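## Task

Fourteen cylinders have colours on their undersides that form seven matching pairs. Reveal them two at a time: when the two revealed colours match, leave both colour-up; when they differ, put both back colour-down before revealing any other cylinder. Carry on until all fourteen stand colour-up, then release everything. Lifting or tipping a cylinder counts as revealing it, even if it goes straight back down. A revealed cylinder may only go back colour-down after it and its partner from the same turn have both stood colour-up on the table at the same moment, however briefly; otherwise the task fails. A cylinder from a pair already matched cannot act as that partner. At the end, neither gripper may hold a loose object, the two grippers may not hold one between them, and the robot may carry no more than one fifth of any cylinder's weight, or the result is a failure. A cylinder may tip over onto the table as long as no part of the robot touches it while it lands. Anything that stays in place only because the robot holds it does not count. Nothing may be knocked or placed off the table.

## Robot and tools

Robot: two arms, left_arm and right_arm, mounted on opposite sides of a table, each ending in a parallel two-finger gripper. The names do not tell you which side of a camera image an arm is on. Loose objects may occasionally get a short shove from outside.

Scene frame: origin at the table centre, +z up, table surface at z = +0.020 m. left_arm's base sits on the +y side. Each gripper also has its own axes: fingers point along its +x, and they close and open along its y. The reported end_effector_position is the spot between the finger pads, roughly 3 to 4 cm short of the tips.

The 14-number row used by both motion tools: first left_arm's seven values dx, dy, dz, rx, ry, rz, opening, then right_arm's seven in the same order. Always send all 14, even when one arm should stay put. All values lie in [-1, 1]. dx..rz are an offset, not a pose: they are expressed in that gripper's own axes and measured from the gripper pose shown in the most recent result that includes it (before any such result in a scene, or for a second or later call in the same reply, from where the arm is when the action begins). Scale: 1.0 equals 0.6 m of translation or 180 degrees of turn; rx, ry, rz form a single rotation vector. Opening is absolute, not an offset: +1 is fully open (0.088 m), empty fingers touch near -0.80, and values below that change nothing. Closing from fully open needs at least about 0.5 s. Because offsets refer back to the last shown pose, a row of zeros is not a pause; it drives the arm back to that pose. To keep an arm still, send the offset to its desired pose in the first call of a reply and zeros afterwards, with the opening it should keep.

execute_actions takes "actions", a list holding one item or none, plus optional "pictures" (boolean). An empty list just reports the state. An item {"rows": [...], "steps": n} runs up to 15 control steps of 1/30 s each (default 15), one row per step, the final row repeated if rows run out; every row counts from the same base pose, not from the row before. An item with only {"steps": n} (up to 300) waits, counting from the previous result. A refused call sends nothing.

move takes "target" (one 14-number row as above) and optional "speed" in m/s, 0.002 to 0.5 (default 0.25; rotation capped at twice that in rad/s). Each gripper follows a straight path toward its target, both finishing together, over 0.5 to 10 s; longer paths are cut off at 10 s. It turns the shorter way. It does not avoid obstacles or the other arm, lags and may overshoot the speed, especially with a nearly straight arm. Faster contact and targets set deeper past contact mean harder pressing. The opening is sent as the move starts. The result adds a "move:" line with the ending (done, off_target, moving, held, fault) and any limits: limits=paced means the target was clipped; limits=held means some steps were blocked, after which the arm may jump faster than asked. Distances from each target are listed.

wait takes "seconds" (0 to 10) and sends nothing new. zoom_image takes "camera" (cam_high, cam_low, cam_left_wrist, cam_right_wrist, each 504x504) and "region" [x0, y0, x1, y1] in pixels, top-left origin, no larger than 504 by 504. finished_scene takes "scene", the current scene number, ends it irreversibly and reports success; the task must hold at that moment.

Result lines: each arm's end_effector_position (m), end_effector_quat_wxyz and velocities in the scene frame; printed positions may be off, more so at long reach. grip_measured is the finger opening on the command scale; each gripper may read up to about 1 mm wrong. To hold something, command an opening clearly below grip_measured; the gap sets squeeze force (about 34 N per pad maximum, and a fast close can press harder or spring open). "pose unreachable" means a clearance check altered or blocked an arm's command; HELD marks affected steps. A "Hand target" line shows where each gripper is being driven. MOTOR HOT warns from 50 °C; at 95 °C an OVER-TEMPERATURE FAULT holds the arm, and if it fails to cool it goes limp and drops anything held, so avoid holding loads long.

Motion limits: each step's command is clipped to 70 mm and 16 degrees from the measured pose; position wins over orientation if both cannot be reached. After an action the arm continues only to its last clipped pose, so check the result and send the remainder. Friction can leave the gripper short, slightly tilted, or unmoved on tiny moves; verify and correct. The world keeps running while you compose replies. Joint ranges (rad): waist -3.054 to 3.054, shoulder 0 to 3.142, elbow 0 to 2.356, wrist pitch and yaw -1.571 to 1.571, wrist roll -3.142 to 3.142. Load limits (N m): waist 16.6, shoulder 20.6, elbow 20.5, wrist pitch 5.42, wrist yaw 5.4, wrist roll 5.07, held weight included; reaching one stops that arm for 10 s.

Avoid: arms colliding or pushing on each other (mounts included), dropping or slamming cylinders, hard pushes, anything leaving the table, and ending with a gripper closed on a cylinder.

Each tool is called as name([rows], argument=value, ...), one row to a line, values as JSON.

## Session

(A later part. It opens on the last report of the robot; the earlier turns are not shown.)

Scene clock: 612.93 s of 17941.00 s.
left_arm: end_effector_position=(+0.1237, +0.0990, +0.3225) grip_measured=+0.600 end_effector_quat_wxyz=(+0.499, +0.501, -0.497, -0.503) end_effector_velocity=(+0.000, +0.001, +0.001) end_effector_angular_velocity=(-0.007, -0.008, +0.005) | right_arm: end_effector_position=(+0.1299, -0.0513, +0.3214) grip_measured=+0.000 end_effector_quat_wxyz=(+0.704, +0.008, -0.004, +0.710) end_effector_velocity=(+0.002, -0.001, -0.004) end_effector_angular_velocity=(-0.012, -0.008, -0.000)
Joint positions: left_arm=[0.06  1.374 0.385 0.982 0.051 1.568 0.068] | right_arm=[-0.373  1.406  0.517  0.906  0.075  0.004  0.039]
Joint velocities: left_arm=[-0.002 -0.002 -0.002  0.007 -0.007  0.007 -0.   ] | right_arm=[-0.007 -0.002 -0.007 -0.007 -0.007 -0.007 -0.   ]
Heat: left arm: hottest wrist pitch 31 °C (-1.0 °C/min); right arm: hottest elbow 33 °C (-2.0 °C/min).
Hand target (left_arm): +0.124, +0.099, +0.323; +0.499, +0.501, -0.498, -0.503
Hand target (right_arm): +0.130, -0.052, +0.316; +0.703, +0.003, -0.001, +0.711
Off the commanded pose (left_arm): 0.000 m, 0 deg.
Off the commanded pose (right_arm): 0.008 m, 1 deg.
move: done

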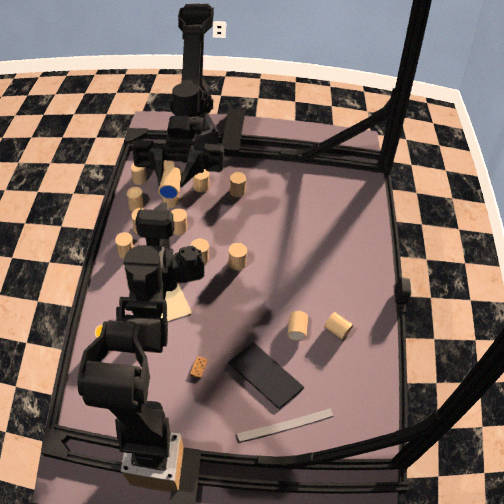

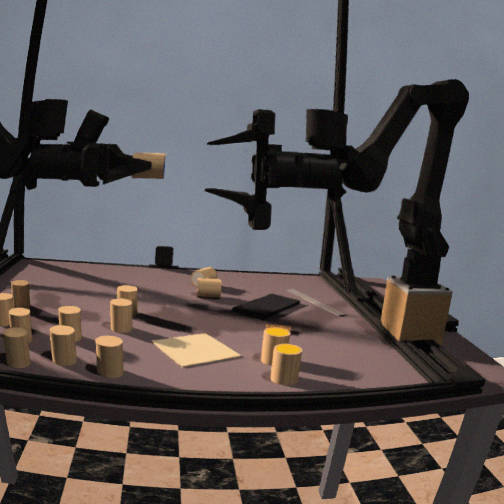

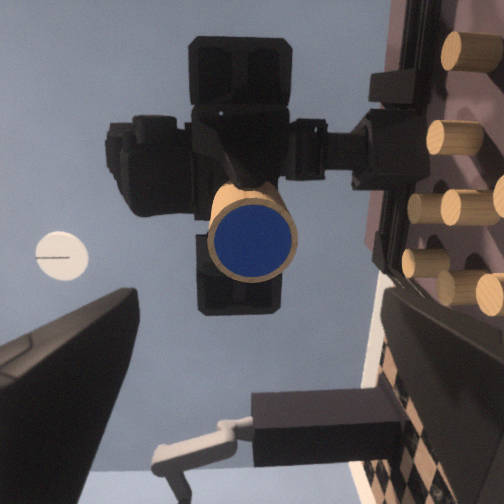

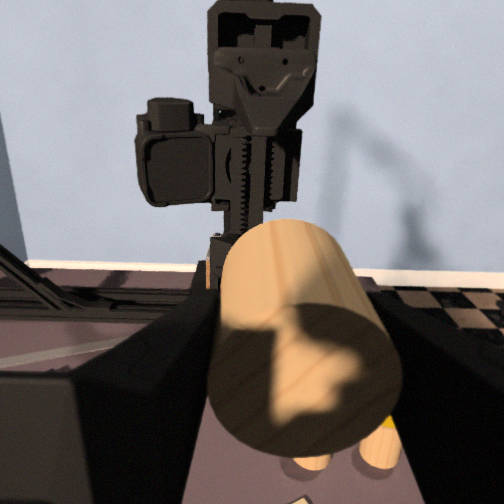

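move(target=[0.169,0.002,-0.003,0,0,0.003,0.6,0,0,0,0,0,0,-0.4], speed=0.13)

execute_actions([
  {"rows":[[0,0,0,0,0,0,-0.4,0,0,0,0,0,0,-0.4],[0,0,0,0,0,0,-0.4,0,0,0,0,0,0,-0.4],[0,0,0,0,0,0,-0.4,0,0,0,0,0,0,-0.4],[0,0,0,0,0,0,-0.4,0,0,0,0,0,0,-0.4],[0,0,0,0,0,0,-0.4,0,0,0,0,0,0,-0.4],[0,0,0,0,0,0,-0.4,0,0,0,0,0,0,-0.4],[0,0,0,0,0,0,-0.4,0,0,0,0,0,0,-0.4],[0,0,0,0,0,0,-0.4,0,0,0,0,0,0,0.5],[0,0,0,0,0,0,-0.4,0,0,0,0,0,0,0.5],[0,0,0,0,0,0,-0.4,0,0,0,0,0,0,0.5],[-0.01,0,0,0,0,0,-0.4,-0.01,0,0,0,0,0,0.5],[-0.02,0,0,0,0,0,-0.4,-0.02,0,0,0,0,0,0.5],[-0.03,0,0,0,0,0,-0.4,-0.03,0,0,0,0,0,0.5],[-0.04,0,0,0,0,0,-0.4,-0.04,0,0,0,0,0,0.5],[-0.05,0,0,0,0,0,-0.4,-0.05,0,0,0,0,0,0.5]],"steps":15},
], pictures=false)

move(target=[-0.41,-0.263,-0.223,0,0,-0.495,-0.4,-0.252,-0.085,-0.298,0,0.5,0,0.5], speed=0.4)

Scene clock: 629.33 s of 17941.00 s.
left_arm: end_effector_position=(+0.1265, +0.0006, +0.3205) grip_measured=+0.600 end_effector_quat_wxyz=(+0.500, +0.500, -0.499, -0.502) end_effector_velocity=(+0.000, -0.002, +0.000) end_effector_angular_velocity=(+0.002, -0.007, +0.005) | right_arm: end_effector_position=(+0.1301, -0.0513, +0.3195) grip_measured=-0.001 end_effector_quat_wxyz=(+0.704, +0.006, -0.003, +0.710) end_effector_velocity=(-0.002, -0.001, -0.002) end_effector_angular_velocity=(-0.007, +0.007, +0.010)
Joint positions: left_arm=[0.053 1.761 0.754 1.005 0.044 1.568 0.068] | right_arm=[-0.374  1.408  0.515  0.906  0.075  0.003  0.039]
Joint velocities: left_arm=[-0.002  0.002  0.007 -0.007 -0.007  0.007 -0.   ] | right_arm=[ 0.002 -0.002 -0.002 -0.007 -0.007  0.007 -0.   ]
Heat: left arm: hottest wrist pitch 31 °C (+0.0 °C/min); right arm: hottest wrist pitch 34 °C (+0.0 °C/min).
Hand target (left_arm): +0.126, -0.002, +0.322; +0.501, +0.498, -0.500, -0.501
Hand target (right_arm): +0.130, -0.051, +0.321; +0.704, +0.008, -0.004, +0.710
Off the commanded pose (left_arm): 0.004 m, 0 deg.
Off the commanded pose (right_arm): 0.002 m, 0 deg.
move: done

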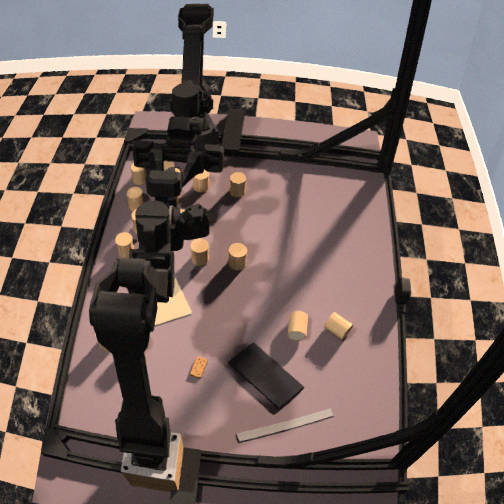

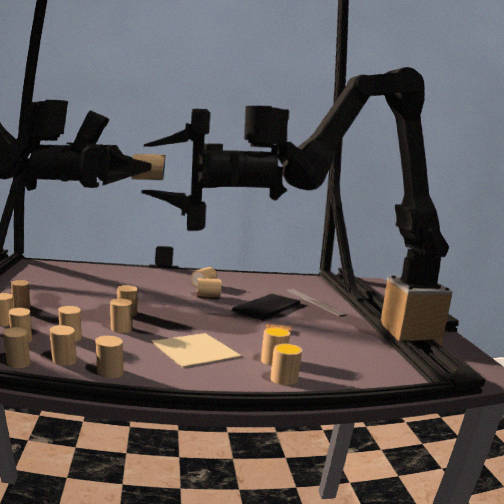

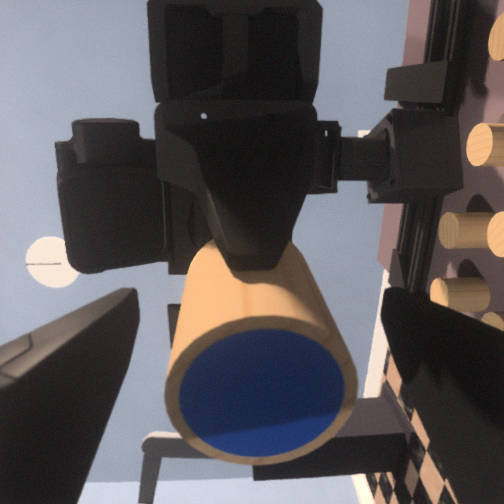

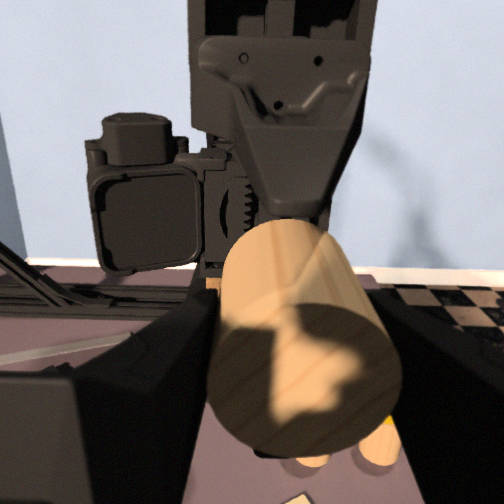

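Scene clock: 629.83 s of 17941.00 s.
left_arm: end_effector_position=(+0.1259, +0.0144, +0.3146) grip_measured=+0.019 end_effector_quat_wxyz=(+0.496, +0.503, -0.495, -0.506) end_effector_velocity=(-0.007, +0.149, -0.023) end_effector_angular_velocity=(+0.056, -0.005, +0.005) | right_arm: end_effector_position=(+0.1304, -0.0642, +0.3190) grip_measured=+0.490 end_effector_quat_wxyz=(+0.704, +0.005, -0.002, +0.710) end_effector_velocity=(+0.000, -0.145, -0.009) end_effector_angular_velocity=(-0.012, -0.008, +0.010)
Joint positions: left_arm=[0.053 1.724 0.693 1.013 0.044 1.568 0.04 ] | right_arm=[-0.371  1.351  0.47   0.891  0.077  0.003  0.063]
Joint velocities: left_arm=[-0.002 -0.457 -0.623  0.11  -0.007  0.007 -0.   ] | right_arm=[ 0.046 -0.652 -0.496 -0.168  0.037 -0.007  0.035]
Heat: left arm: hottest wrist pitch 31 °C (+0.0 °C/min); right arm: hottest wrist pitch 34 °C (+0.0 °C/min).
Hand target (left_arm): +0.126, +0.028, +0.320; +0.500, +0.499, -0.499, -0.501
Hand target (right_arm): +0.130, -0.079, +0.318; +0.704, +0.006, -0.003, +0.710
Off the commanded pose (left_arm): 0.017 m, 1 deg.
Off the commanded pose (right_arm): 0.017 m, 0 deg.
Steps of this call (steps 1 to 15: all 15 steps of this action). Readings (end_effector_position):
1: left_arm (+0.1265, +0.0005, +0.3206) | right_arm (+0.1301, -0.0513, +0.3195)
2: left_arm (+0.1265, +0.0005, +0.3206) | right_arm (+0.1301, -0.0513, +0.3195)
4: left_arm (+0.1265, +0.0005, +0.3206) | right_arm (+0.1301, -0.0513, +0.3195)
8: left_arm (+0.1265, +0.0005, +0.3209) | right_arm (+0.1301, -0.0513, +0.3190)
15: the state above

Scene clock: 632.63 s of 17941.00 s.
left_arm: end_effector_position=(+0.2576, +0.2763, +0.1606) grip_measured=+0.016 end_effector_quat_wxyz=(+0.001, +0.707, +0.001, -0.708) end_effector_velocity=(-0.001, +0.002, +0.001) end_effector_angular_velocity=(+0.018, +0.004, +0.005) | right_arm: end_effector_position=(+0.1805, -0.2270, +0.1372) grip_measured=+0.500 end_effector_quat_wxyz=(+0.502, -0.494, +0.499, +0.505) end_effector_velocity=(+0.001, -0.003, +0.001) end_effector_angular_velocity=(-0.018, -0.005, -0.010)
Joint positions: left_arm=[ 0.652  1.575  0.83  -0.826  0.001  2.212  0.04 ] | right_arm=[-0.594  1.475  0.752 -0.834 -0.01  -0.135  0.064]
Joint velocities: left_arm=[-0.002  0.002  0.007 -0.022 -0.007 -0.007 -0.   ] | right_arm=[-0.002  0.002  0.007 -0.022  0.007  0.007 -0.   ]
Heat: left arm: hottest wrist pitch 31 °C (+0.0 °C/min); right arm: hottest wrist pitch 34 °C (+0.0 °C/min).
Hand target (left_arm): +0.261, +0.275, +0.162; +0.002, +0.708, +0.001, -0.706
Hand target (right_arm): +0.182, -0.224, +0.138; +0.503, -0.495, +0.498, +0.504
Off the commanded pose (left_arm): 0.003 m, 0 deg.
Off the commanded pose (right_arm): 0.003 m, 1 deg.
move: done

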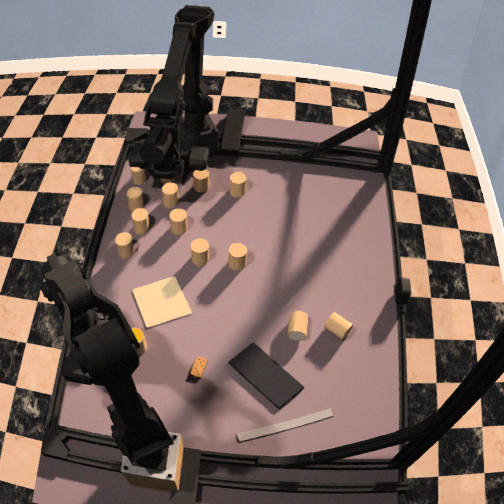

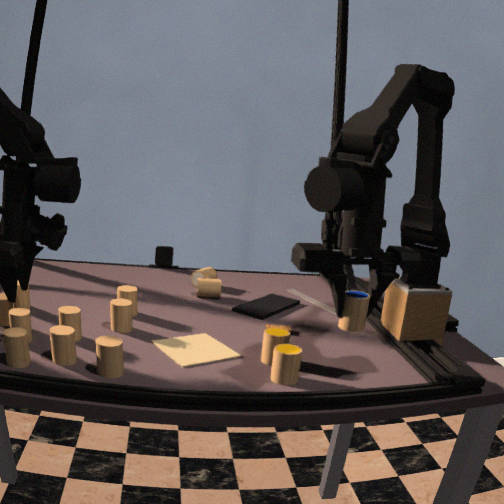

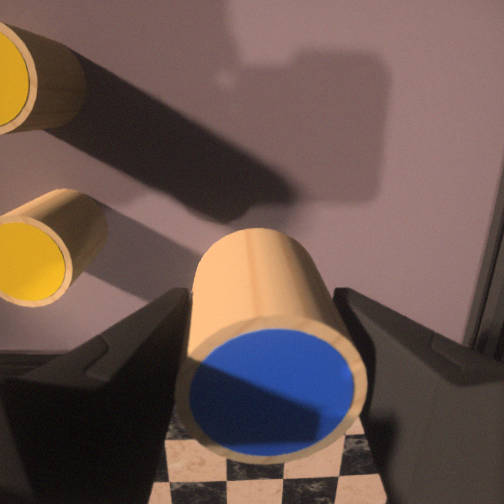

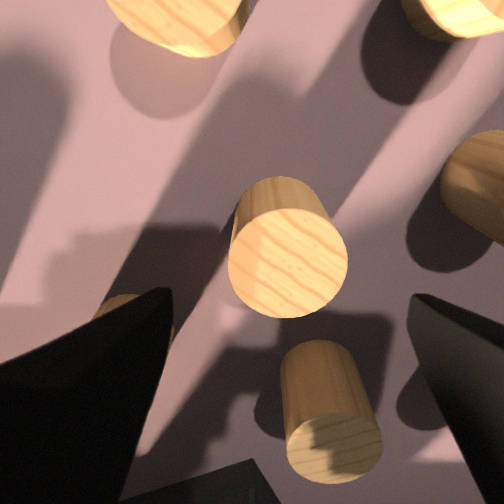

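move(target=[0.147,0,0,0,0,0,-0.4,0.105,-0.001,-0.005,0,0.008,0,0.5], speed=0.08)

execute_actions([
  {"rows":[[0,0,0,0,0,0,0.6,0,0,0,0,0,0,-0.4],[0,0,0,0,0,0,0.6,0,0,0,0,0,0,-0.4],[0,0,0,0,0,0,0.6,0,0,0,0,0,0,-0.4],[0,0,0,0,0,0,0.6,0,0,0,0,0,0,-0.4],[0,0,0,0,0,0,0.6,0,0,0,0,0,0,-0.4],[-0.01,0,0,0,0,0,0.6,0,0,0,0,0,0,-0.4],[-0.02,0,0,0,0,0,0.6,0,0,0,0,0,0,-0.4],[-0.03,0,0,0,0,0,0.6,-0.015,0,0,0,0,0,-0.4],[-0.04,0,0,0,0,0,0.6,-0.03,0,0,0,0,0,-0.4],[-0.05,0,0,0,0,0,0.6,-0.045,0,0,0,0,0,-0.4],[-0.06,0,0,0,0,0,0.6,-0.06,0,0,0,0,0,-0.4],[-0.07,0,0,0,0,0,0.6,-0.075,0,0,0,0,0,-0.4],[-0.08,0,0,0,0,0,0.6,-0.09,0,0,0,0,0,-0.4],[-0.09,0,0,0,0,0,0.6,-0.105,0,0,0,0,0,-0.4],[-0.1,0,0,0,0,0,0.6,-0.12,0,0,0,0,0,-0.4]],"steps":15},
], pictures=false)

move(target=[-0.312,0.317,0.223,0,0,0.5,0.6,-0.29,0.087,0.298,0,-0.5,0,-0.4], speed=0.4)

Scene clock: 648.27 s of 17941.00 s.
left_arm: end_effector_position=(+0.2600, +0.2737, +0.0763) grip_measured=+0.010 end_effector_quat_wxyz=(+0.005, +0.710, -0.003, -0.704) end_effector_velocity=(+0.003, +0.001, +0.000) end_effector_angular_velocity=(+0.007, -0.022, +0.005) | right_arm: end_effector_position=(+0.1809, -0.2254, +0.0775) grip_measured=+0.500 end_effector_quat_wxyz=(+0.499, -0.496, +0.502, +0.503) end_effector_velocity=(+0.002, +0.000, -0.001) end_effector_angular_velocity=(+0.002, -0.008, +0.020)
Joint positions: left_arm=[ 0.653  1.824  0.682 -0.416  0.     2.212  0.039] | right_arm=[-0.595  1.655  0.637 -0.549 -0.01  -0.135  0.064]
Joint velocities: left_arm=[-0.002 -0.002 -0.002  0.007 -0.022 -0.007 -0.   ] | right_arm=[-0.002  0.002 -0.002  0.007  0.007 -0.022 -0.   ]
Heat: left arm: hottest shoulder 29 °C (-1.0 °C/min); right arm: hottest elbow 33 °C (-1.0 °C/min).
Hand target (left_arm): +0.258, +0.276, +0.072; +0.001, +0.707, +0.001, -0.708
Hand target (right_arm): +0.181, -0.229, +0.074; +0.496, -0.500, +0.505, +0.499
Off the commanded pose (left_arm): 0.005 m, 1 deg.
Off the commanded pose (right_arm): 0.005 m, 1 deg.
move: done

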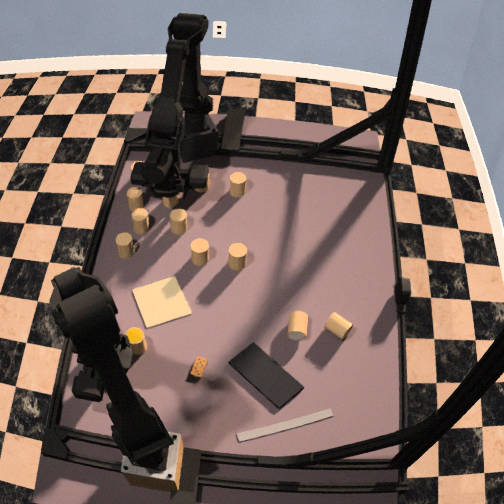

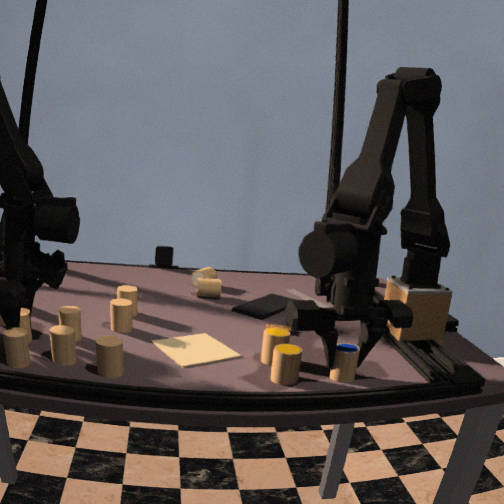

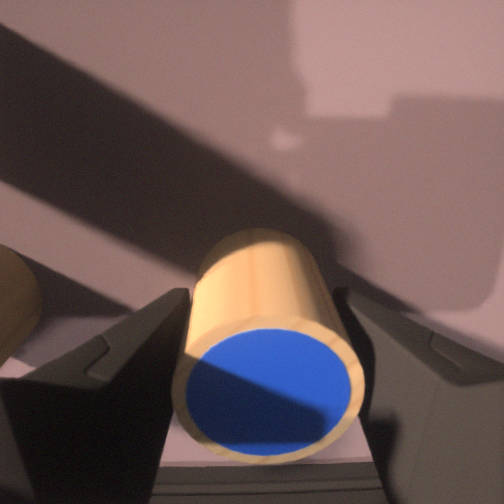

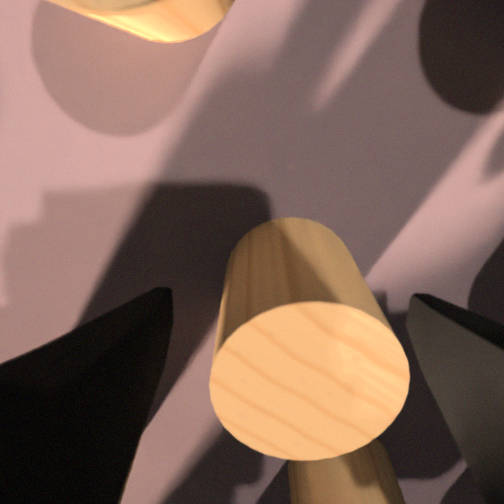

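Scene clock: 648.77 s of 17941.00 s.
left_arm: end_effector_position=(+0.2571, +0.2775, +0.1161) grip_measured=+0.596 end_effector_quat_wxyz=(+0.000, +0.706, +0.002, -0.708) end_effector_velocity=(+0.007, -0.007, +0.183) end_effector_angular_velocity=(-0.029, -0.031, -0.005) | right_arm: end_effector_position=(+0.1801, -0.2313, +0.1182) grip_measured=+0.001 end_effector_quat_wxyz=(+0.492, -0.502, +0.509, +0.497) end_effector_velocity=(+0.004, +0.036, +0.266) end_effector_angular_velocity=(+0.139, -0.012, +0.005)
Joint positions: left_arm=[ 0.653  1.686  0.734 -0.622  0.     2.212  0.068] | right_arm=[-0.595  1.534  0.718 -0.779 -0.01  -0.135  0.039]
Joint velocities: left_arm=[ 0.002 -0.545  0.325 -0.828 -0.007  0.007  0.002] | right_arm=[-0.002 -0.647  0.642 -1.15  -0.007 -0.007 -0.   ]
Heat: left arm: hottest shoulder 29 °C (-1.0 °C/min); right arm: hottest elbow 33 °C (-1.0 °C/min).
Hand target (left_arm): +0.259, +0.274, +0.134; +0.005, +0.710, -0.003, -0.704
Hand target (right_arm): +0.181, -0.226, +0.144; +0.501, -0.495, +0.500, +0.504
Off the commanded pose (left_arm): 0.021 m, 1 deg.
Off the commanded pose (right_arm): 0.032 m, 2 deg.
Steps of this call (steps 1 to 15: all 15 steps of this action). Readings (end_effector_position):
1: left_arm (+0.2600, +0.2737, +0.0763) | right_arm (+0.1809, -0.2254, +0.0775)
2: left_arm (+0.2600, +0.2737, +0.0763) | right_arm (+0.1809, -0.2254, +0.0775)
4: left_arm (+0.2601, +0.2735, +0.0763) | right_arm (+0.1809, -0.2254, +0.0775)
8: left_arm (+0.2574, +0.2771, +0.0803) | right_arm (+0.1808, -0.2263, +0.0780)
15: the state above

Scene clock: 651.73 s of 17941.00 s.
left_arm: end_effector_position=(+0.1234, +0.0879, +0.3181) grip_measured=+0.600 end_effector_quat_wxyz=(+0.501, +0.498, -0.498, -0.502) end_effector_velocity=(+0.002, -0.000, +0.001) end_effector_angular_velocity=(-0.012, +0.021, +0.020) | right_arm: end_effector_position=(+0.1290, -0.0492, +0.3157) grip_measured=+0.000 end_effector_quat_wxyz=(+0.703, +0.003, +0.006, +0.711) end_effector_velocity=(-0.000, +0.000, -0.002) end_effector_angular_velocity=(-0.002, -0.008, +0.005)
Joint positions: left_arm=[0.056 1.449 0.411 1.037 0.048 1.565 0.068] | right_arm=[-0.371  1.419  0.521  0.893  0.074  0.014  0.039]
Joint velocities: left_arm=[-0.002  0.007 -0.002  0.022 -0.022 -0.022 -0.   ] | right_arm=[-0.002  0.007 -0.002  0.007 -0.007 -0.007 -0.   ]
Heat: left arm: hottest shoulder 29 °C (-1.0 °C/min); right arm: hottest elbow 33 °C (-1.0 °C/min).
Hand target (left_arm): +0.123, +0.087, +0.318; +0.502, +0.497, -0.498, -0.502
Hand target (right_arm): +0.128, -0.049, +0.312; +0.704, -0.000, +0.008, +0.711
Off the commanded pose (left_arm): 0.001 m, 0 deg.
Off the commanded pose (right_arm): 0.004 m, 1 deg.
move: done

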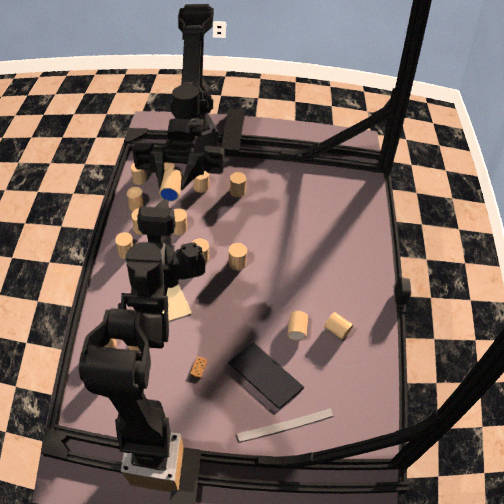

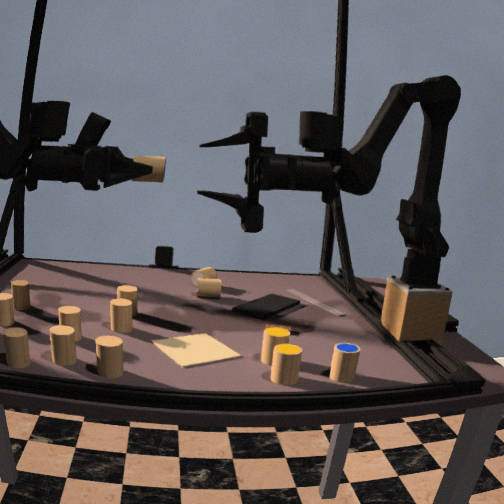

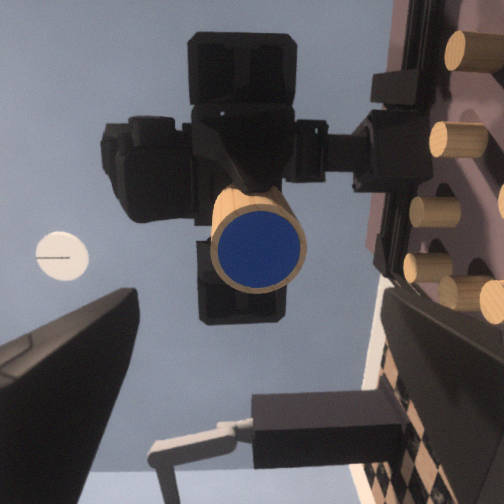

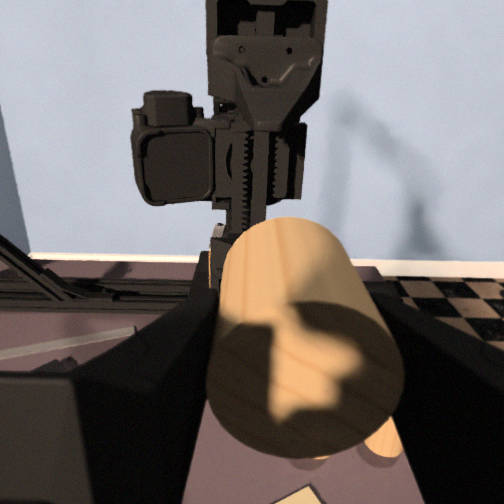

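move(target=[0.147,-0.001,-0.001,0,0,0,0.6,0,0,0,0,0,0,-0.4], speed=0.13)

execute_actions([
  {"rows":[[0,0,0,0,0,0,-0.4,0,0,0,0,0,0,-0.4],[0,0,0,0,0,0,-0.4,0,0,0,0,0,0,-0.4],[0,0,0,0,0,0,-0.4,0,0,0,0,0,0,-0.4],[0,0,0,0,0,0,-0.4,0,0,0,0,0,0,-0.4],[0,0,0,0,0,0,-0.4,0,0,0,0,0,0,-0.4],[0,0,0,0,0,0,-0.4,0,0,0,0,0,0,-0.4],[0,0,0,0,0,0,-0.4,0,0,0,0,0,0,-0.4],[0,0,0,0,0,0,-0.4,0,0,0,0,0,0,0.5],[0,0,0,0,0,0,-0.4,0,0,0,0,0,0,0.5],[0,0,0,0,0,0,-0.4,0,0,0,0,0,0,0.5],[-0.01,0,0,0,0,0,-0.4,-0.01,0,0,0,0,0,0.5],[-0.02,0,0,0,0,0,-0.4,-0.02,0,0,0,0,0,0.5],[-0.03,0,0,0,0,0,-0.4,-0.03,0,0,0,0,0,0.5],[-0.04,0,0,0,0,0,-0.4,-0.04,0,0,0,0,0,0.5],[-0.05,0,0,0,0,0,-0.4,-0.05,0,0,0,0,0,0.5]],"steps":15},
], pictures=false)

move(target=[-0.402,-0.258,-0.112,0,0,-0.495,-0.4,-0.352,0.037,-0.295,0,0.498,0,0.5], speed=0.4)

Scene clock: 669.53 s of 17941.00 s.
left_arm: end_effector_position=(+0.1249, +0.0027, +0.3152) grip_measured=+0.600 end_effector_quat_wxyz=(+0.500, +0.499, -0.497, -0.503) end_effector_velocity=(-0.000, -0.000, -0.003) end_effector_angular_velocity=(+0.017, +0.008, +0.005) | right_arm: end_effector_position=(+0.1287, -0.0492, +0.3142) grip_measured=+0.000 end_effector_quat_wxyz=(+0.703, +0.002, +0.007, +0.711) end_effector_velocity=(-0.000, -0.001, -0.002) end_effector_angular_velocity=(-0.007, -0.008, +0.005)
Joint positions: left_arm=[0.048 1.769 0.738 1.026 0.04  1.564 0.068] | right_arm=[-0.371  1.421  0.52   0.893  0.075  0.013  0.039]
Joint velocities: left_arm=[-0.002 -0.002  0.002 -0.022 -0.007 -0.007 -0.   ] | right_arm=[-0.002 -0.002 -0.002 -0.007 -0.007 -0.007 -0.   ]
Heat: left arm: hottest wrist pitch 31 °C (+0.0 °C/min); right arm: hottest wrist pitch 35 °C (+2.0 °C/min).
Hand target (left_arm): +0.124, -0.000, +0.317; +0.501, +0.498, -0.498, -0.502
Hand target (right_arm): +0.129, -0.049, +0.316; +0.703, +0.004, +0.006, +0.711
Off the commanded pose (left_arm): 0.004 m, 0 deg.
Off the commanded pose (right_arm): 0.002 m, 0 deg.
move: done

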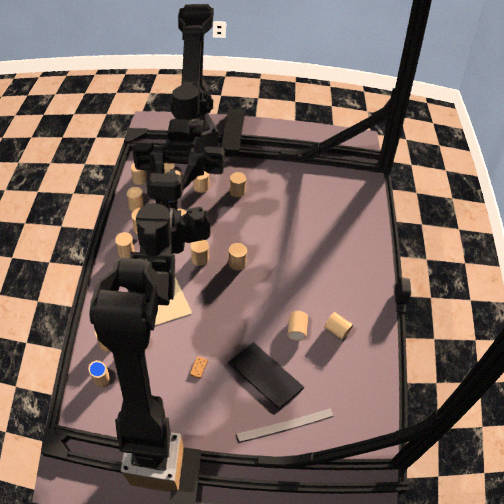

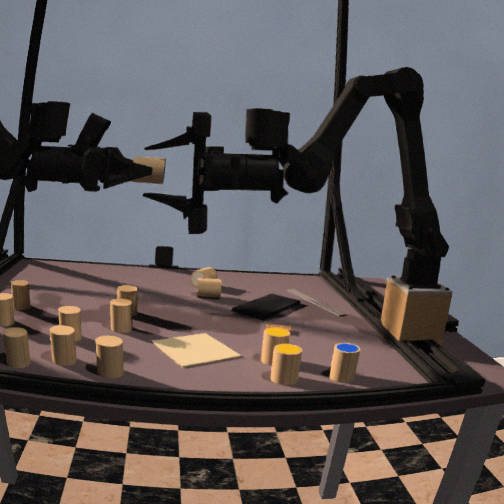

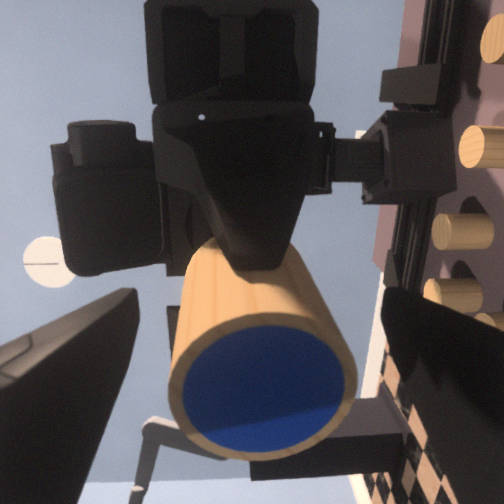

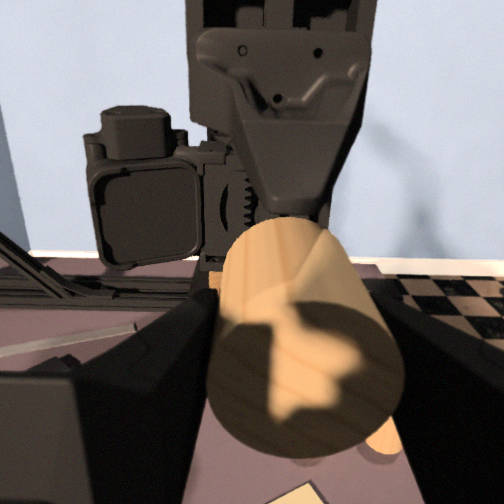

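Scene clock: 670.03 s of 17941.00 s.
left_arm: end_effector_position=(+0.1244, +0.0167, +0.3089) grip_measured=+0.027 end_effector_quat_wxyz=(+0.496, +0.504, -0.493, -0.508) end_effector_velocity=(-0.008, +0.147, -0.024) end_effector_angular_velocity=(+0.061, -0.005, -0.010) | right_arm: end_effector_position=(+0.1290, -0.0621, +0.3138) grip_measured=+0.491 end_effector_quat_wxyz=(+0.703, +0.001, +0.008, +0.711) end_effector_velocity=(+0.003, -0.144, -0.005) end_effector_angular_velocity=(-0.007, -0.008, -0.005)
Joint positions: left_arm=[0.048 1.732 0.677 1.033 0.04  1.564 0.04 ] | right_arm=[-0.368  1.363  0.476  0.878  0.077  0.013  0.063]
Joint velocities: left_arm=[-0.002 -0.442 -0.613  0.11   0.007  0.007 -0.   ] | right_arm=[ 0.046 -0.652 -0.491 -0.168  0.051 -0.007  0.028]
Heat: left arm: hottest wrist pitch 31 °C (+0.0 °C/min); right arm: hottest wrist pitch 35 °C (+2.0 °C/min).
Hand target (left_arm): +0.125, +0.030, +0.315; +0.500, +0.499, -0.497, -0.503
Hand target (right_arm): +0.129, -0.077, +0.313; +0.703, +0.002, +0.007, +0.711
Off the commanded pose (left_arm): 0.017 m, 1 deg.
Off the commanded pose (right_arm): 0.017 m, 0 deg.
Steps of this call (steps 1 to 15: all 15 steps of this action). Readings (end_effector_position):
1: left_arm (+0.1249, +0.0026, +0.3154) | right_arm (+0.1287, -0.0492, +0.3142)
2: left_arm (+0.1249, +0.0026, +0.3154) | right_arm (+0.1287, -0.0492, +0.3142)
4: left_arm (+0.1249, +0.0026, +0.3154) | right_arm (+0.1287, -0.0492, +0.3141)
8: left_arm (+0.1249, +0.0026, +0.3156) | right_arm (+0.1287, -0.0492, +0.3135)
15: the state above

Scene clock: 672.87 s of 17941.00 s.
left_arm: end_effector_position=(+0.1891, +0.2748, +0.1585) grip_measured=+0.025 end_effector_quat_wxyz=(-0.001, +0.705, +0.002, -0.710) end_effector_velocity=(+0.000, +0.006, -0.001) end_effector_angular_velocity=(+0.033, -0.011, +0.005) | right_arm: end_effector_position=(+0.1073, -0.2858, +0.1394) grip_measured=+0.500 end_effector_quat_wxyz=(+0.498, -0.495, +0.503, +0.505) end_effector_velocity=(-0.001, +0.000, -0.002) end_effector_angular_velocity=(-0.004, +0.006, -0.010)
Joint positions: left_arm=[ 0.386  1.46   0.712 -0.83   0.005  1.945  0.04 ] | right_arm=[-0.198  1.237  0.583 -0.907 -0.013  0.259  0.064]
Joint velocities: left_arm=[-0.002  0.002 -0.002 -0.022 -0.022 -0.007  0.   ] | right_arm=[-0.002  0.007 -0.002  0.007 -0.007  0.007 -0.   ]
Heat: left arm: hottest wrist pitch 30 °C (-1.0 °C/min); right arm: hottest wrist pitch 35 °C (+2.0 °C/min).
Hand target (left_arm): +0.191, +0.272, +0.160; +0.000, +0.706, +0.002, -0.708
Hand target (right_arm): +0.106, -0.286, +0.139; +0.495, -0.496, +0.505, +0.503
Off the commanded pose (left_arm): 0.003 m, 0 deg.
Off the commanded pose (right_arm): 0.001 m, 1 deg.
move: done

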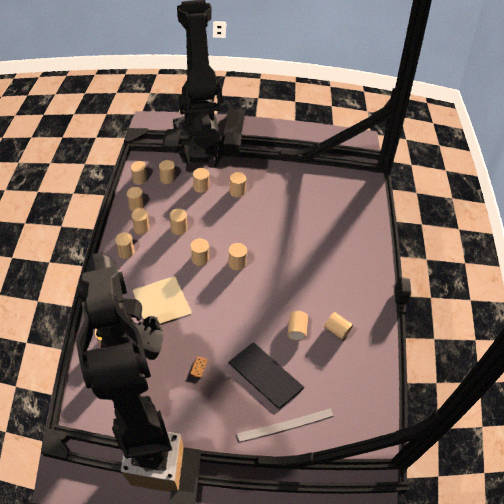

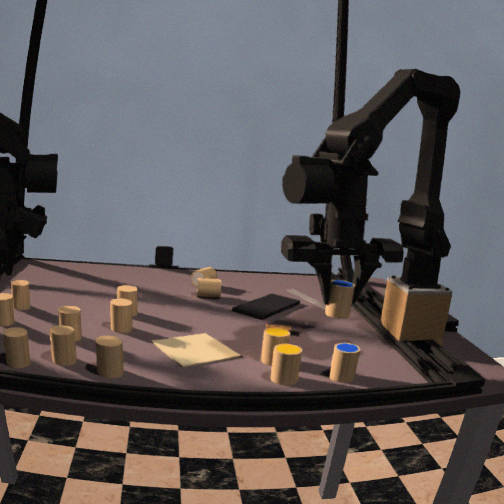

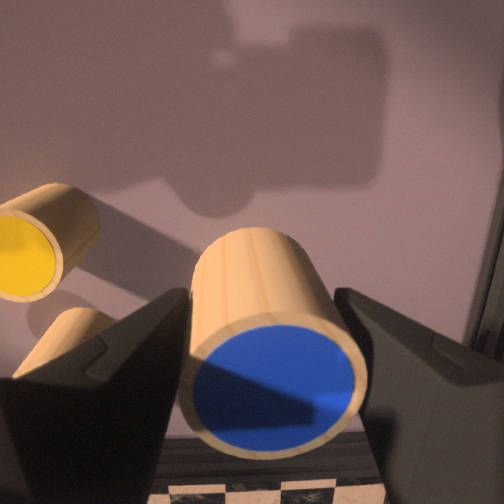

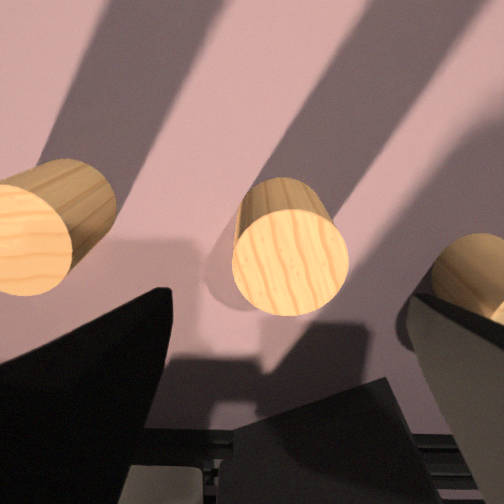

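move(target=[0.146,0,0,0,0,0,-0.4,0.11,-0.005,-0.008,0,0.005,-0.005,0.5], speed=0.08)

execute_actions([
  {"rows":[[0,0,0,0,0,0,0.6,0,0,0,0,0,0,0.5],[0,0,0,0,0,0,0.6,0,0,0,0,0,0,0.5],[0,0,0,0,0,0,0.6,0,0,0,0,0,0,0.5],[0,0,0,0,0,0,0.6,0,0,0,0,0,0,0.5],[0,0,0,0,0,0,0.6,0,0,0,0,0,0,0.5],[-0.01,0,0,0,0,0,0.6,0,0,0,0,0,0,0.5],[-0.02,0,0,0,0,0,0.6,0,0,0,0,0,0,0.5],[-0.03,0,0,0,0,0,0.6,0,0,0,0,0,0,0.5],[-0.04,0,0,0,0,0,0.6,0,0,0,0,0,0,0.5],[-0.05,0,0,0,0,0,0.6,0,0,0,0,0,0,0.5],[-0.06,0,0,0,0,0,0.6,0,0,0,0,0,0,0.5],[-0.07,0,0,0,0,0,0.6,0,0,0,0,0,0,0.5],[-0.08,0,0,0,0,0,0.6,0,0,0,0,0,0,0.5],[-0.09,0,0,0,0,0,0.6,0,0,0,0,0,0,0.5],[-0.1,0,0,0,0,0,0.6,0,0,0,0,0,0,0.5]],"steps":15},
], pictures=false)

execute_actions([
  {"steps":45},
], pictures=false)

execute_actions([
  {"rows":[[0,0,0,0,0,0,0.6,0,0,0,0,0,0,-0.4],[0,0,0,0,0,0,0.6,0,0,0,0,0,0,-0.4],[0,0,0,0,0,0,0.6,0,0,0,0,0,0,-0.4],[0,0,0,0,0,0,0.6,0,0,0,0,0,0,-0.4],[0,0,0,0,0,0,0.6,0,0,0,0,0,0,-0.4],[0,0,0,0,0,0,0.6,0,0,0,0,0,0,-0.4],[0,0,0,0,0,0,0.6,0,0,0,0,0,0,-0.4],[0,0,0,0,0,0,0.6,-0.015,0,0,0,0,0,-0.4],[0,0,0,0,0,0,0.6,-0.03,0,0,0,0,0,-0.4],[0,0,0,0,0,0,0.6,-0.045,0,0,0,0,0,-0.4],[0,0,0,0,0,0,0.6,-0.06,0,0,0,0,0,-0.4],[0,0,0,0,0,0,0.6,-0.075,0,0,0,0,0,-0.4],[0,0,0,0,0,0,0.6,-0.09,0,0,0,0,0,-0.4],[0,0,0,0,0,0,0.6,-0.105,0,0,0,0,0,-0.4],[0,0,0,0,0,0,0.6,-0.12,0,0,0,0,0,-0.4]],"steps":15},
], pictures=false)

move(target=[-0.317,0.315,0.108,0,0,0.5,0.6,-0.3,-0.033,0.398,0,-0.502,0,-0.4], speed=0.4)

Scene clock: 698.80 s of 17941.00 s.
left_arm: end_effector_position=(+0.1906, +0.2717, +0.0762) grip_measured=+0.010 end_effector_quat_wxyz=(+0.004, +0.707, -0.002, -0.707) end_effector_velocity=(+0.001, -0.001, +0.000) end_effector_angular_velocity=(-0.004, -0.009, +0.005) | right_arm: end_effector_position=(+0.1086, -0.2867, +0.0760) grip_measured=+0.500 end_effector_quat_wxyz=(+0.499, -0.498, +0.501, +0.502) end_effector_velocity=(-0.003, -0.000, -0.001) end_effector_angular_velocity=(-0.003, +0.022, +0.005)
Joint positions: left_arm=[ 0.386  1.729  0.553 -0.386  0.004  1.945  0.039] | right_arm=[-0.197  1.438  0.419 -0.549 -0.006  0.26   0.064]
Joint velocities: left_arm=[-0.002 -0.002 -0.002  0.007 -0.007 -0.007 -0.   ] | right_arm=[-0.002  0.002 -0.002  0.007 -0.022 -0.007 -0.   ]
Heat: left arm: hottest shoulder 28 °C (-2.0 °C/min); right arm: hottest elbow 33 °C (+0.0 °C/min).
Hand target (left_arm): +0.189, +0.275, +0.071; -0.001, +0.705, +0.002, -0.710
Hand target (right_arm): +0.110, -0.290, +0.073; +0.498, -0.503, +0.503, +0.497
Off the commanded pose (left_arm): 0.007 m, 1 deg.
Off the commanded pose (right_arm): 0.004 m, 1 deg.
move: done

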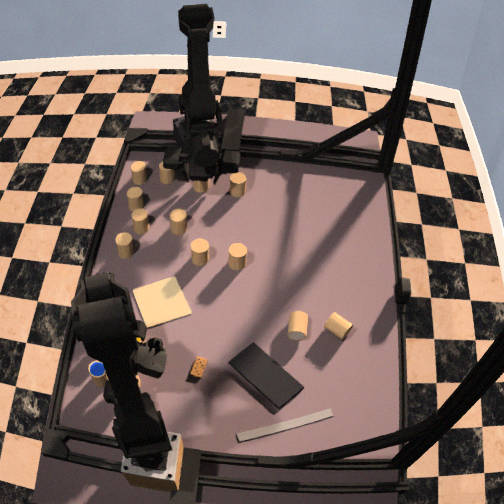

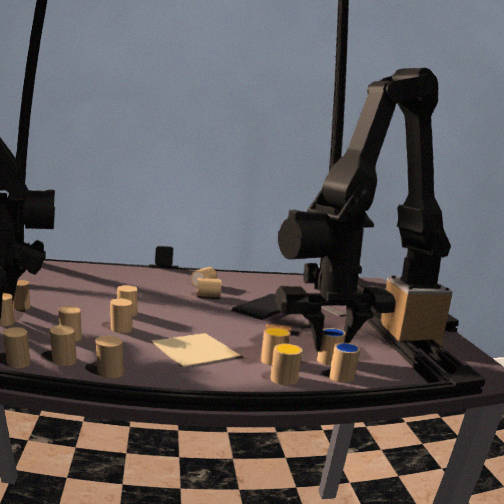

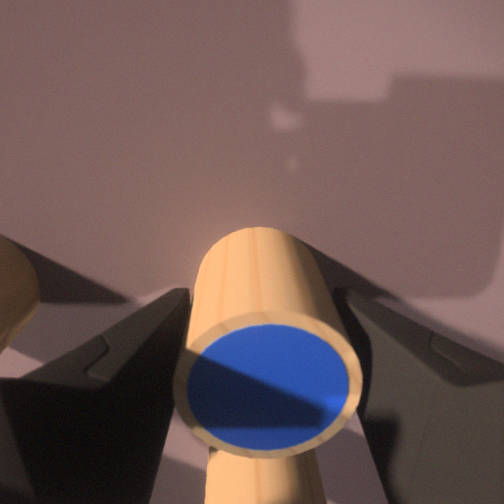

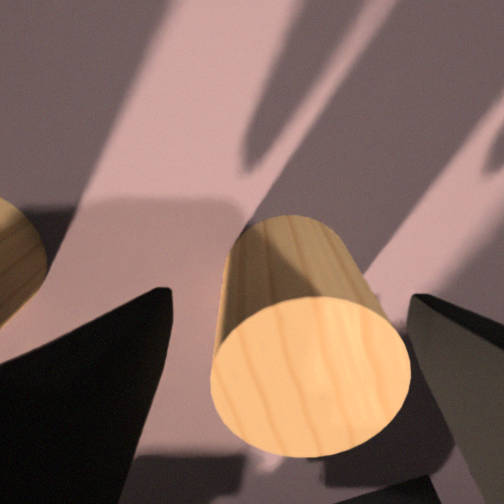

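Scene clock: 699.30 s of 17941.00 s.
left_arm: end_effector_position=(+0.1891, +0.2756, +0.1158) grip_measured=+0.596 end_effector_quat_wxyz=(-0.000, +0.705, +0.003, -0.709) end_effector_velocity=(+0.000, -0.005, +0.178) end_effector_angular_velocity=(-0.023, -0.001, +0.005) | right_arm: end_effector_position=(+0.1085, -0.2866, +0.0760) grip_measured=+0.500 end_effector_quat_wxyz=(+0.499, -0.498, +0.501, +0.502) end_effector_velocity=(-0.001, +0.003, +0.001) end_effector_angular_velocity=(+0.010, +0.010, -0.010)
Joint positions: left_arm=[ 0.386  1.575  0.612 -0.614  0.004  1.945  0.068] | right_arm=[-0.197  1.438  0.419 -0.548 -0.006  0.26   0.064]
Joint velocities: left_arm=[-0.002 -0.593  0.344 -0.916  0.007 -0.007  0.002] | right_arm=[-0.002 -0.002  0.002  0.007 -0.007  0.007 -0.   ]
Heat: left arm: hottest shoulder 28 °C (-2.0 °C/min); right arm: hottest elbow 33 °C (+0.0 °C/min).
Hand target (left_arm): +0.191, +0.272, +0.133; +0.005, +0.707, -0.003, -0.707
Hand target (right_arm): +0.109, -0.287, +0.076; +0.499, -0.498, +0.501, +0.502
Off the commanded pose (left_arm): 0.021 m, 1 deg.
Off the commanded pose (right_arm): 0.000 m, 0 deg.
Steps of this call (steps 1 to 15: all 15 steps of this action). Readings (end_effector_position):
1: left_arm (+0.1906, +0.2716, +0.0762) | right_arm (+0.1085, -0.2866, +0.0760)
2: left_arm (+0.1907, +0.2715, +0.0764) | right_arm (+0.1085, -0.2866, +0.0760)
4: left_arm (+0.1910, +0.2708, +0.0764) | right_arm (+0.1085, -0.2866, +0.0760)
8: left_arm (+0.1890, +0.2758, +0.0806) | right_arm (+0.1085, -0.2866, +0.0760)
15: the state above

Scene clock: 700.80 s of 17941.00 s.
left_arm: end_effector_position=(+0.1890, +0.2757, +0.1296) grip_measured=+0.600 end_effector_quat_wxyz=(+0.000, +0.705, +0.002, -0.709) end_effector_velocity=(-0.001, -0.001, -0.000) end_effector_angular_velocity=(-0.009, +0.004, +0.005) | right_arm: end_effector_position=(+0.1085, -0.2866, +0.0760) grip_measured=+0.500 end_effector_quat_wxyz=(+0.499, -0.498, +0.501, +0.502) end_effector_velocity=(+0.002, -0.002, -0.000) end_effector_angular_velocity=(-0.005, -0.009, +0.005)
Joint positions: left_arm=[ 0.386  1.529  0.638 -0.685  0.004  1.945  0.068] | right_arm=[-0.197  1.438  0.419 -0.548 -0.006  0.26   0.064]
Joint velocities: left_arm=[-0.002 -0.002 -0.002  0.007  0.007 -0.007 -0.   ] | right_arm=[-0.002 -0.002 -0.002 -0.007  0.007 -0.007 -0.   ]
Heat: left arm: hottest shoulder 28 °C (-2.0 °C/min); right arm: hottest elbow 33 °C (+0.0 °C/min).
Hand target (left_arm): +0.191, +0.272, +0.133; +0.005, +0.707, -0.003, -0.707
Hand target (right_arm): +0.109, -0.287, +0.076; +0.499, -0.498, +0.501, +0.502
Off the commanded pose (left_arm): 0.008 m, 1 deg.
Off the commanded pose (right_arm): 0.000 m, 0 deg.
Steps of this call (steps 1 to 45: nothing new was sent). Readings (end_effector_position):
1: left_arm (+0.1893, +0.2750, +0.1208) | right_arm (+0.1085, -0.2866, +0.0760)
2: left_arm (+0.1897, +0.2739, +0.1245) | right_arm (+0.1085, -0.2866, +0.0760)
4: left_arm (+0.1900, +0.2732, +0.1284) | right_arm (+0.1085, -0.2866, +0.0760)
8: left_arm (+0.1892, +0.2753, +0.1294) | right_arm (+0.1085, -0.2866, +0.0760)
45: the state above

Scene clock: 701.30 s of 17941.00 s.
left_arm: end_effector_position=(+0.1890, +0.2757, +0.1296) grip_measured=+0.600 end_effector_quat_wxyz=(+0.000, +0.705, +0.002, -0.709) end_effector_velocity=(-0.000, +0.003, -0.001) end_effector_angular_velocity=(+0.014, -0.002, +0.005) | right_arm: end_effector_position=(+0.1096, -0.2910, +0.1152) grip_measured=+0.001 end_effector_quat_wxyz=(+0.494, -0.505, +0.506, +0.495) end_effector_velocity=(-0.010, +0.031, +0.250) end_effector_angular_velocity=(+0.090, +0.032, +0.010)
Joint positions: left_arm=[ 0.386  1.529  0.638 -0.685  0.004  1.945  0.068] | right_arm=[-0.197  1.302  0.516 -0.806 -0.007  0.26   0.039]
Joint velocities: left_arm=[-0.002  0.002 -0.002 -0.007 -0.007 -0.007  0.   ] | right_arm=[ 0.002 -0.662  0.716 -1.282 -0.007 -0.007 -0.001]
Heat: left arm: hottest shoulder 28 °C (-1.0 °C/min); right arm: hottest elbow 33 °C (+0.0 °C/min).
Hand target (left_arm): +0.189, +0.276, +0.130; +0.000, +0.705, +0.002, -0.709
Hand target (right_arm): +0.108, -0.286, +0.139; +0.499, -0.497, +0.501, +0.503
Off the commanded pose (left_arm): 0.000 m, 0 deg.
Off the commanded pose (right_arm): 0.033 m, 1 deg.
Steps of this call (steps 1 to 15: all 15 steps of this action). Readings (end_effector_position):
1: left_arm (+0.1890, +0.2757, +0.1296) | right_arm (+0.1085, -0.2866, +0.0760)
2: left_arm (+0.1890, +0.2757, +0.1296) | right_arm (+0.1086, -0.2867, +0.0760)
4: left_arm (+0.1890, +0.2757, +0.1296) | right_arm (+0.1085, -0.2866, +0.0760)
8: left_arm (+0.1890, +0.2757, +0.1296) | right_arm (+0.1088, -0.2879, +0.0766)
15: the state above

Scene clock: 704.27 s of 17941.00 s.
left_arm: end_effector_position=(+0.1254, +0.0873, +0.3192) grip_measured=+0.600 end_effector_quat_wxyz=(+0.500, +0.499, -0.497, -0.504) end_effector_velocity=(+0.000, -0.001, +0.005) end_effector_angular_velocity=(-0.022, -0.009, +0.005) | right_arm: end_effector_position=(+0.1268, -0.0517, +0.3073) grip_measured=+0.000 end_effector_quat_wxyz=(+0.703, -0.007, +0.007, +0.711) end_effector_velocity=(-0.000, +0.002, -0.002) end_effector_angular_velocity=(-0.002, -0.007, +0.005)
Joint positions: left_arm=[0.065 1.443 0.418 1.018 0.056 1.563 0.068] | right_arm=[-0.362  1.426  0.502  0.904  0.084  0.002  0.039]
Joint velocities: left_arm=[-0.002  0.002  0.002  0.022 -0.007  0.007 -0.   ] | right_arm=[-0.002  0.012  0.002  0.007 -0.007 -0.007 -0.   ]
Heat: left arm: hottest shoulder 28 °C (-1.0 °C/min); right arm: hottest elbow 33 °C (+0.0 °C/min).
Hand target (left_arm): +0.125, +0.086, +0.320; +0.501, +0.498, -0.497, -0.503
Hand target (right_arm): +0.127, -0.048, +0.312; +0.703, -0.003, +0.002, +0.711
Off the commanded pose (left_arm): 0.001 m, 0 deg.
Off the commanded pose (right_arm): 0.006 m, 1 deg.
move: done

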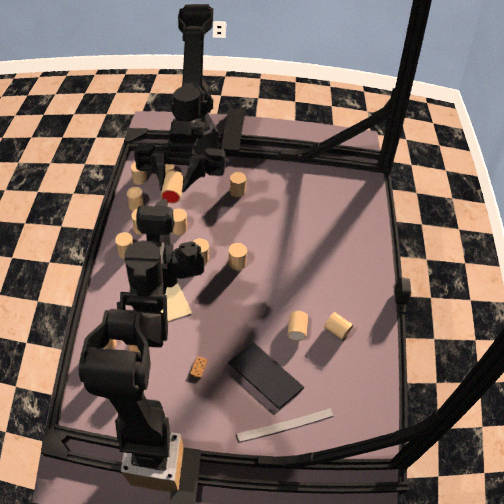

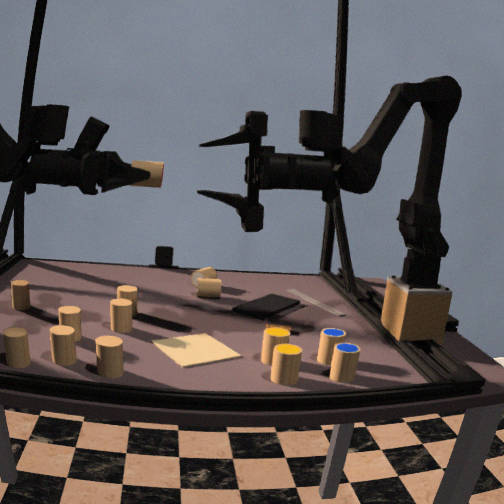

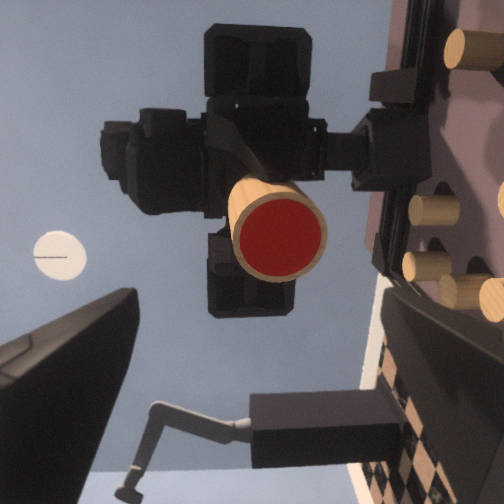

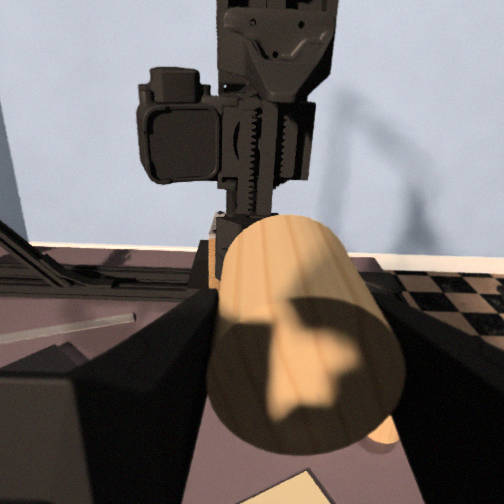

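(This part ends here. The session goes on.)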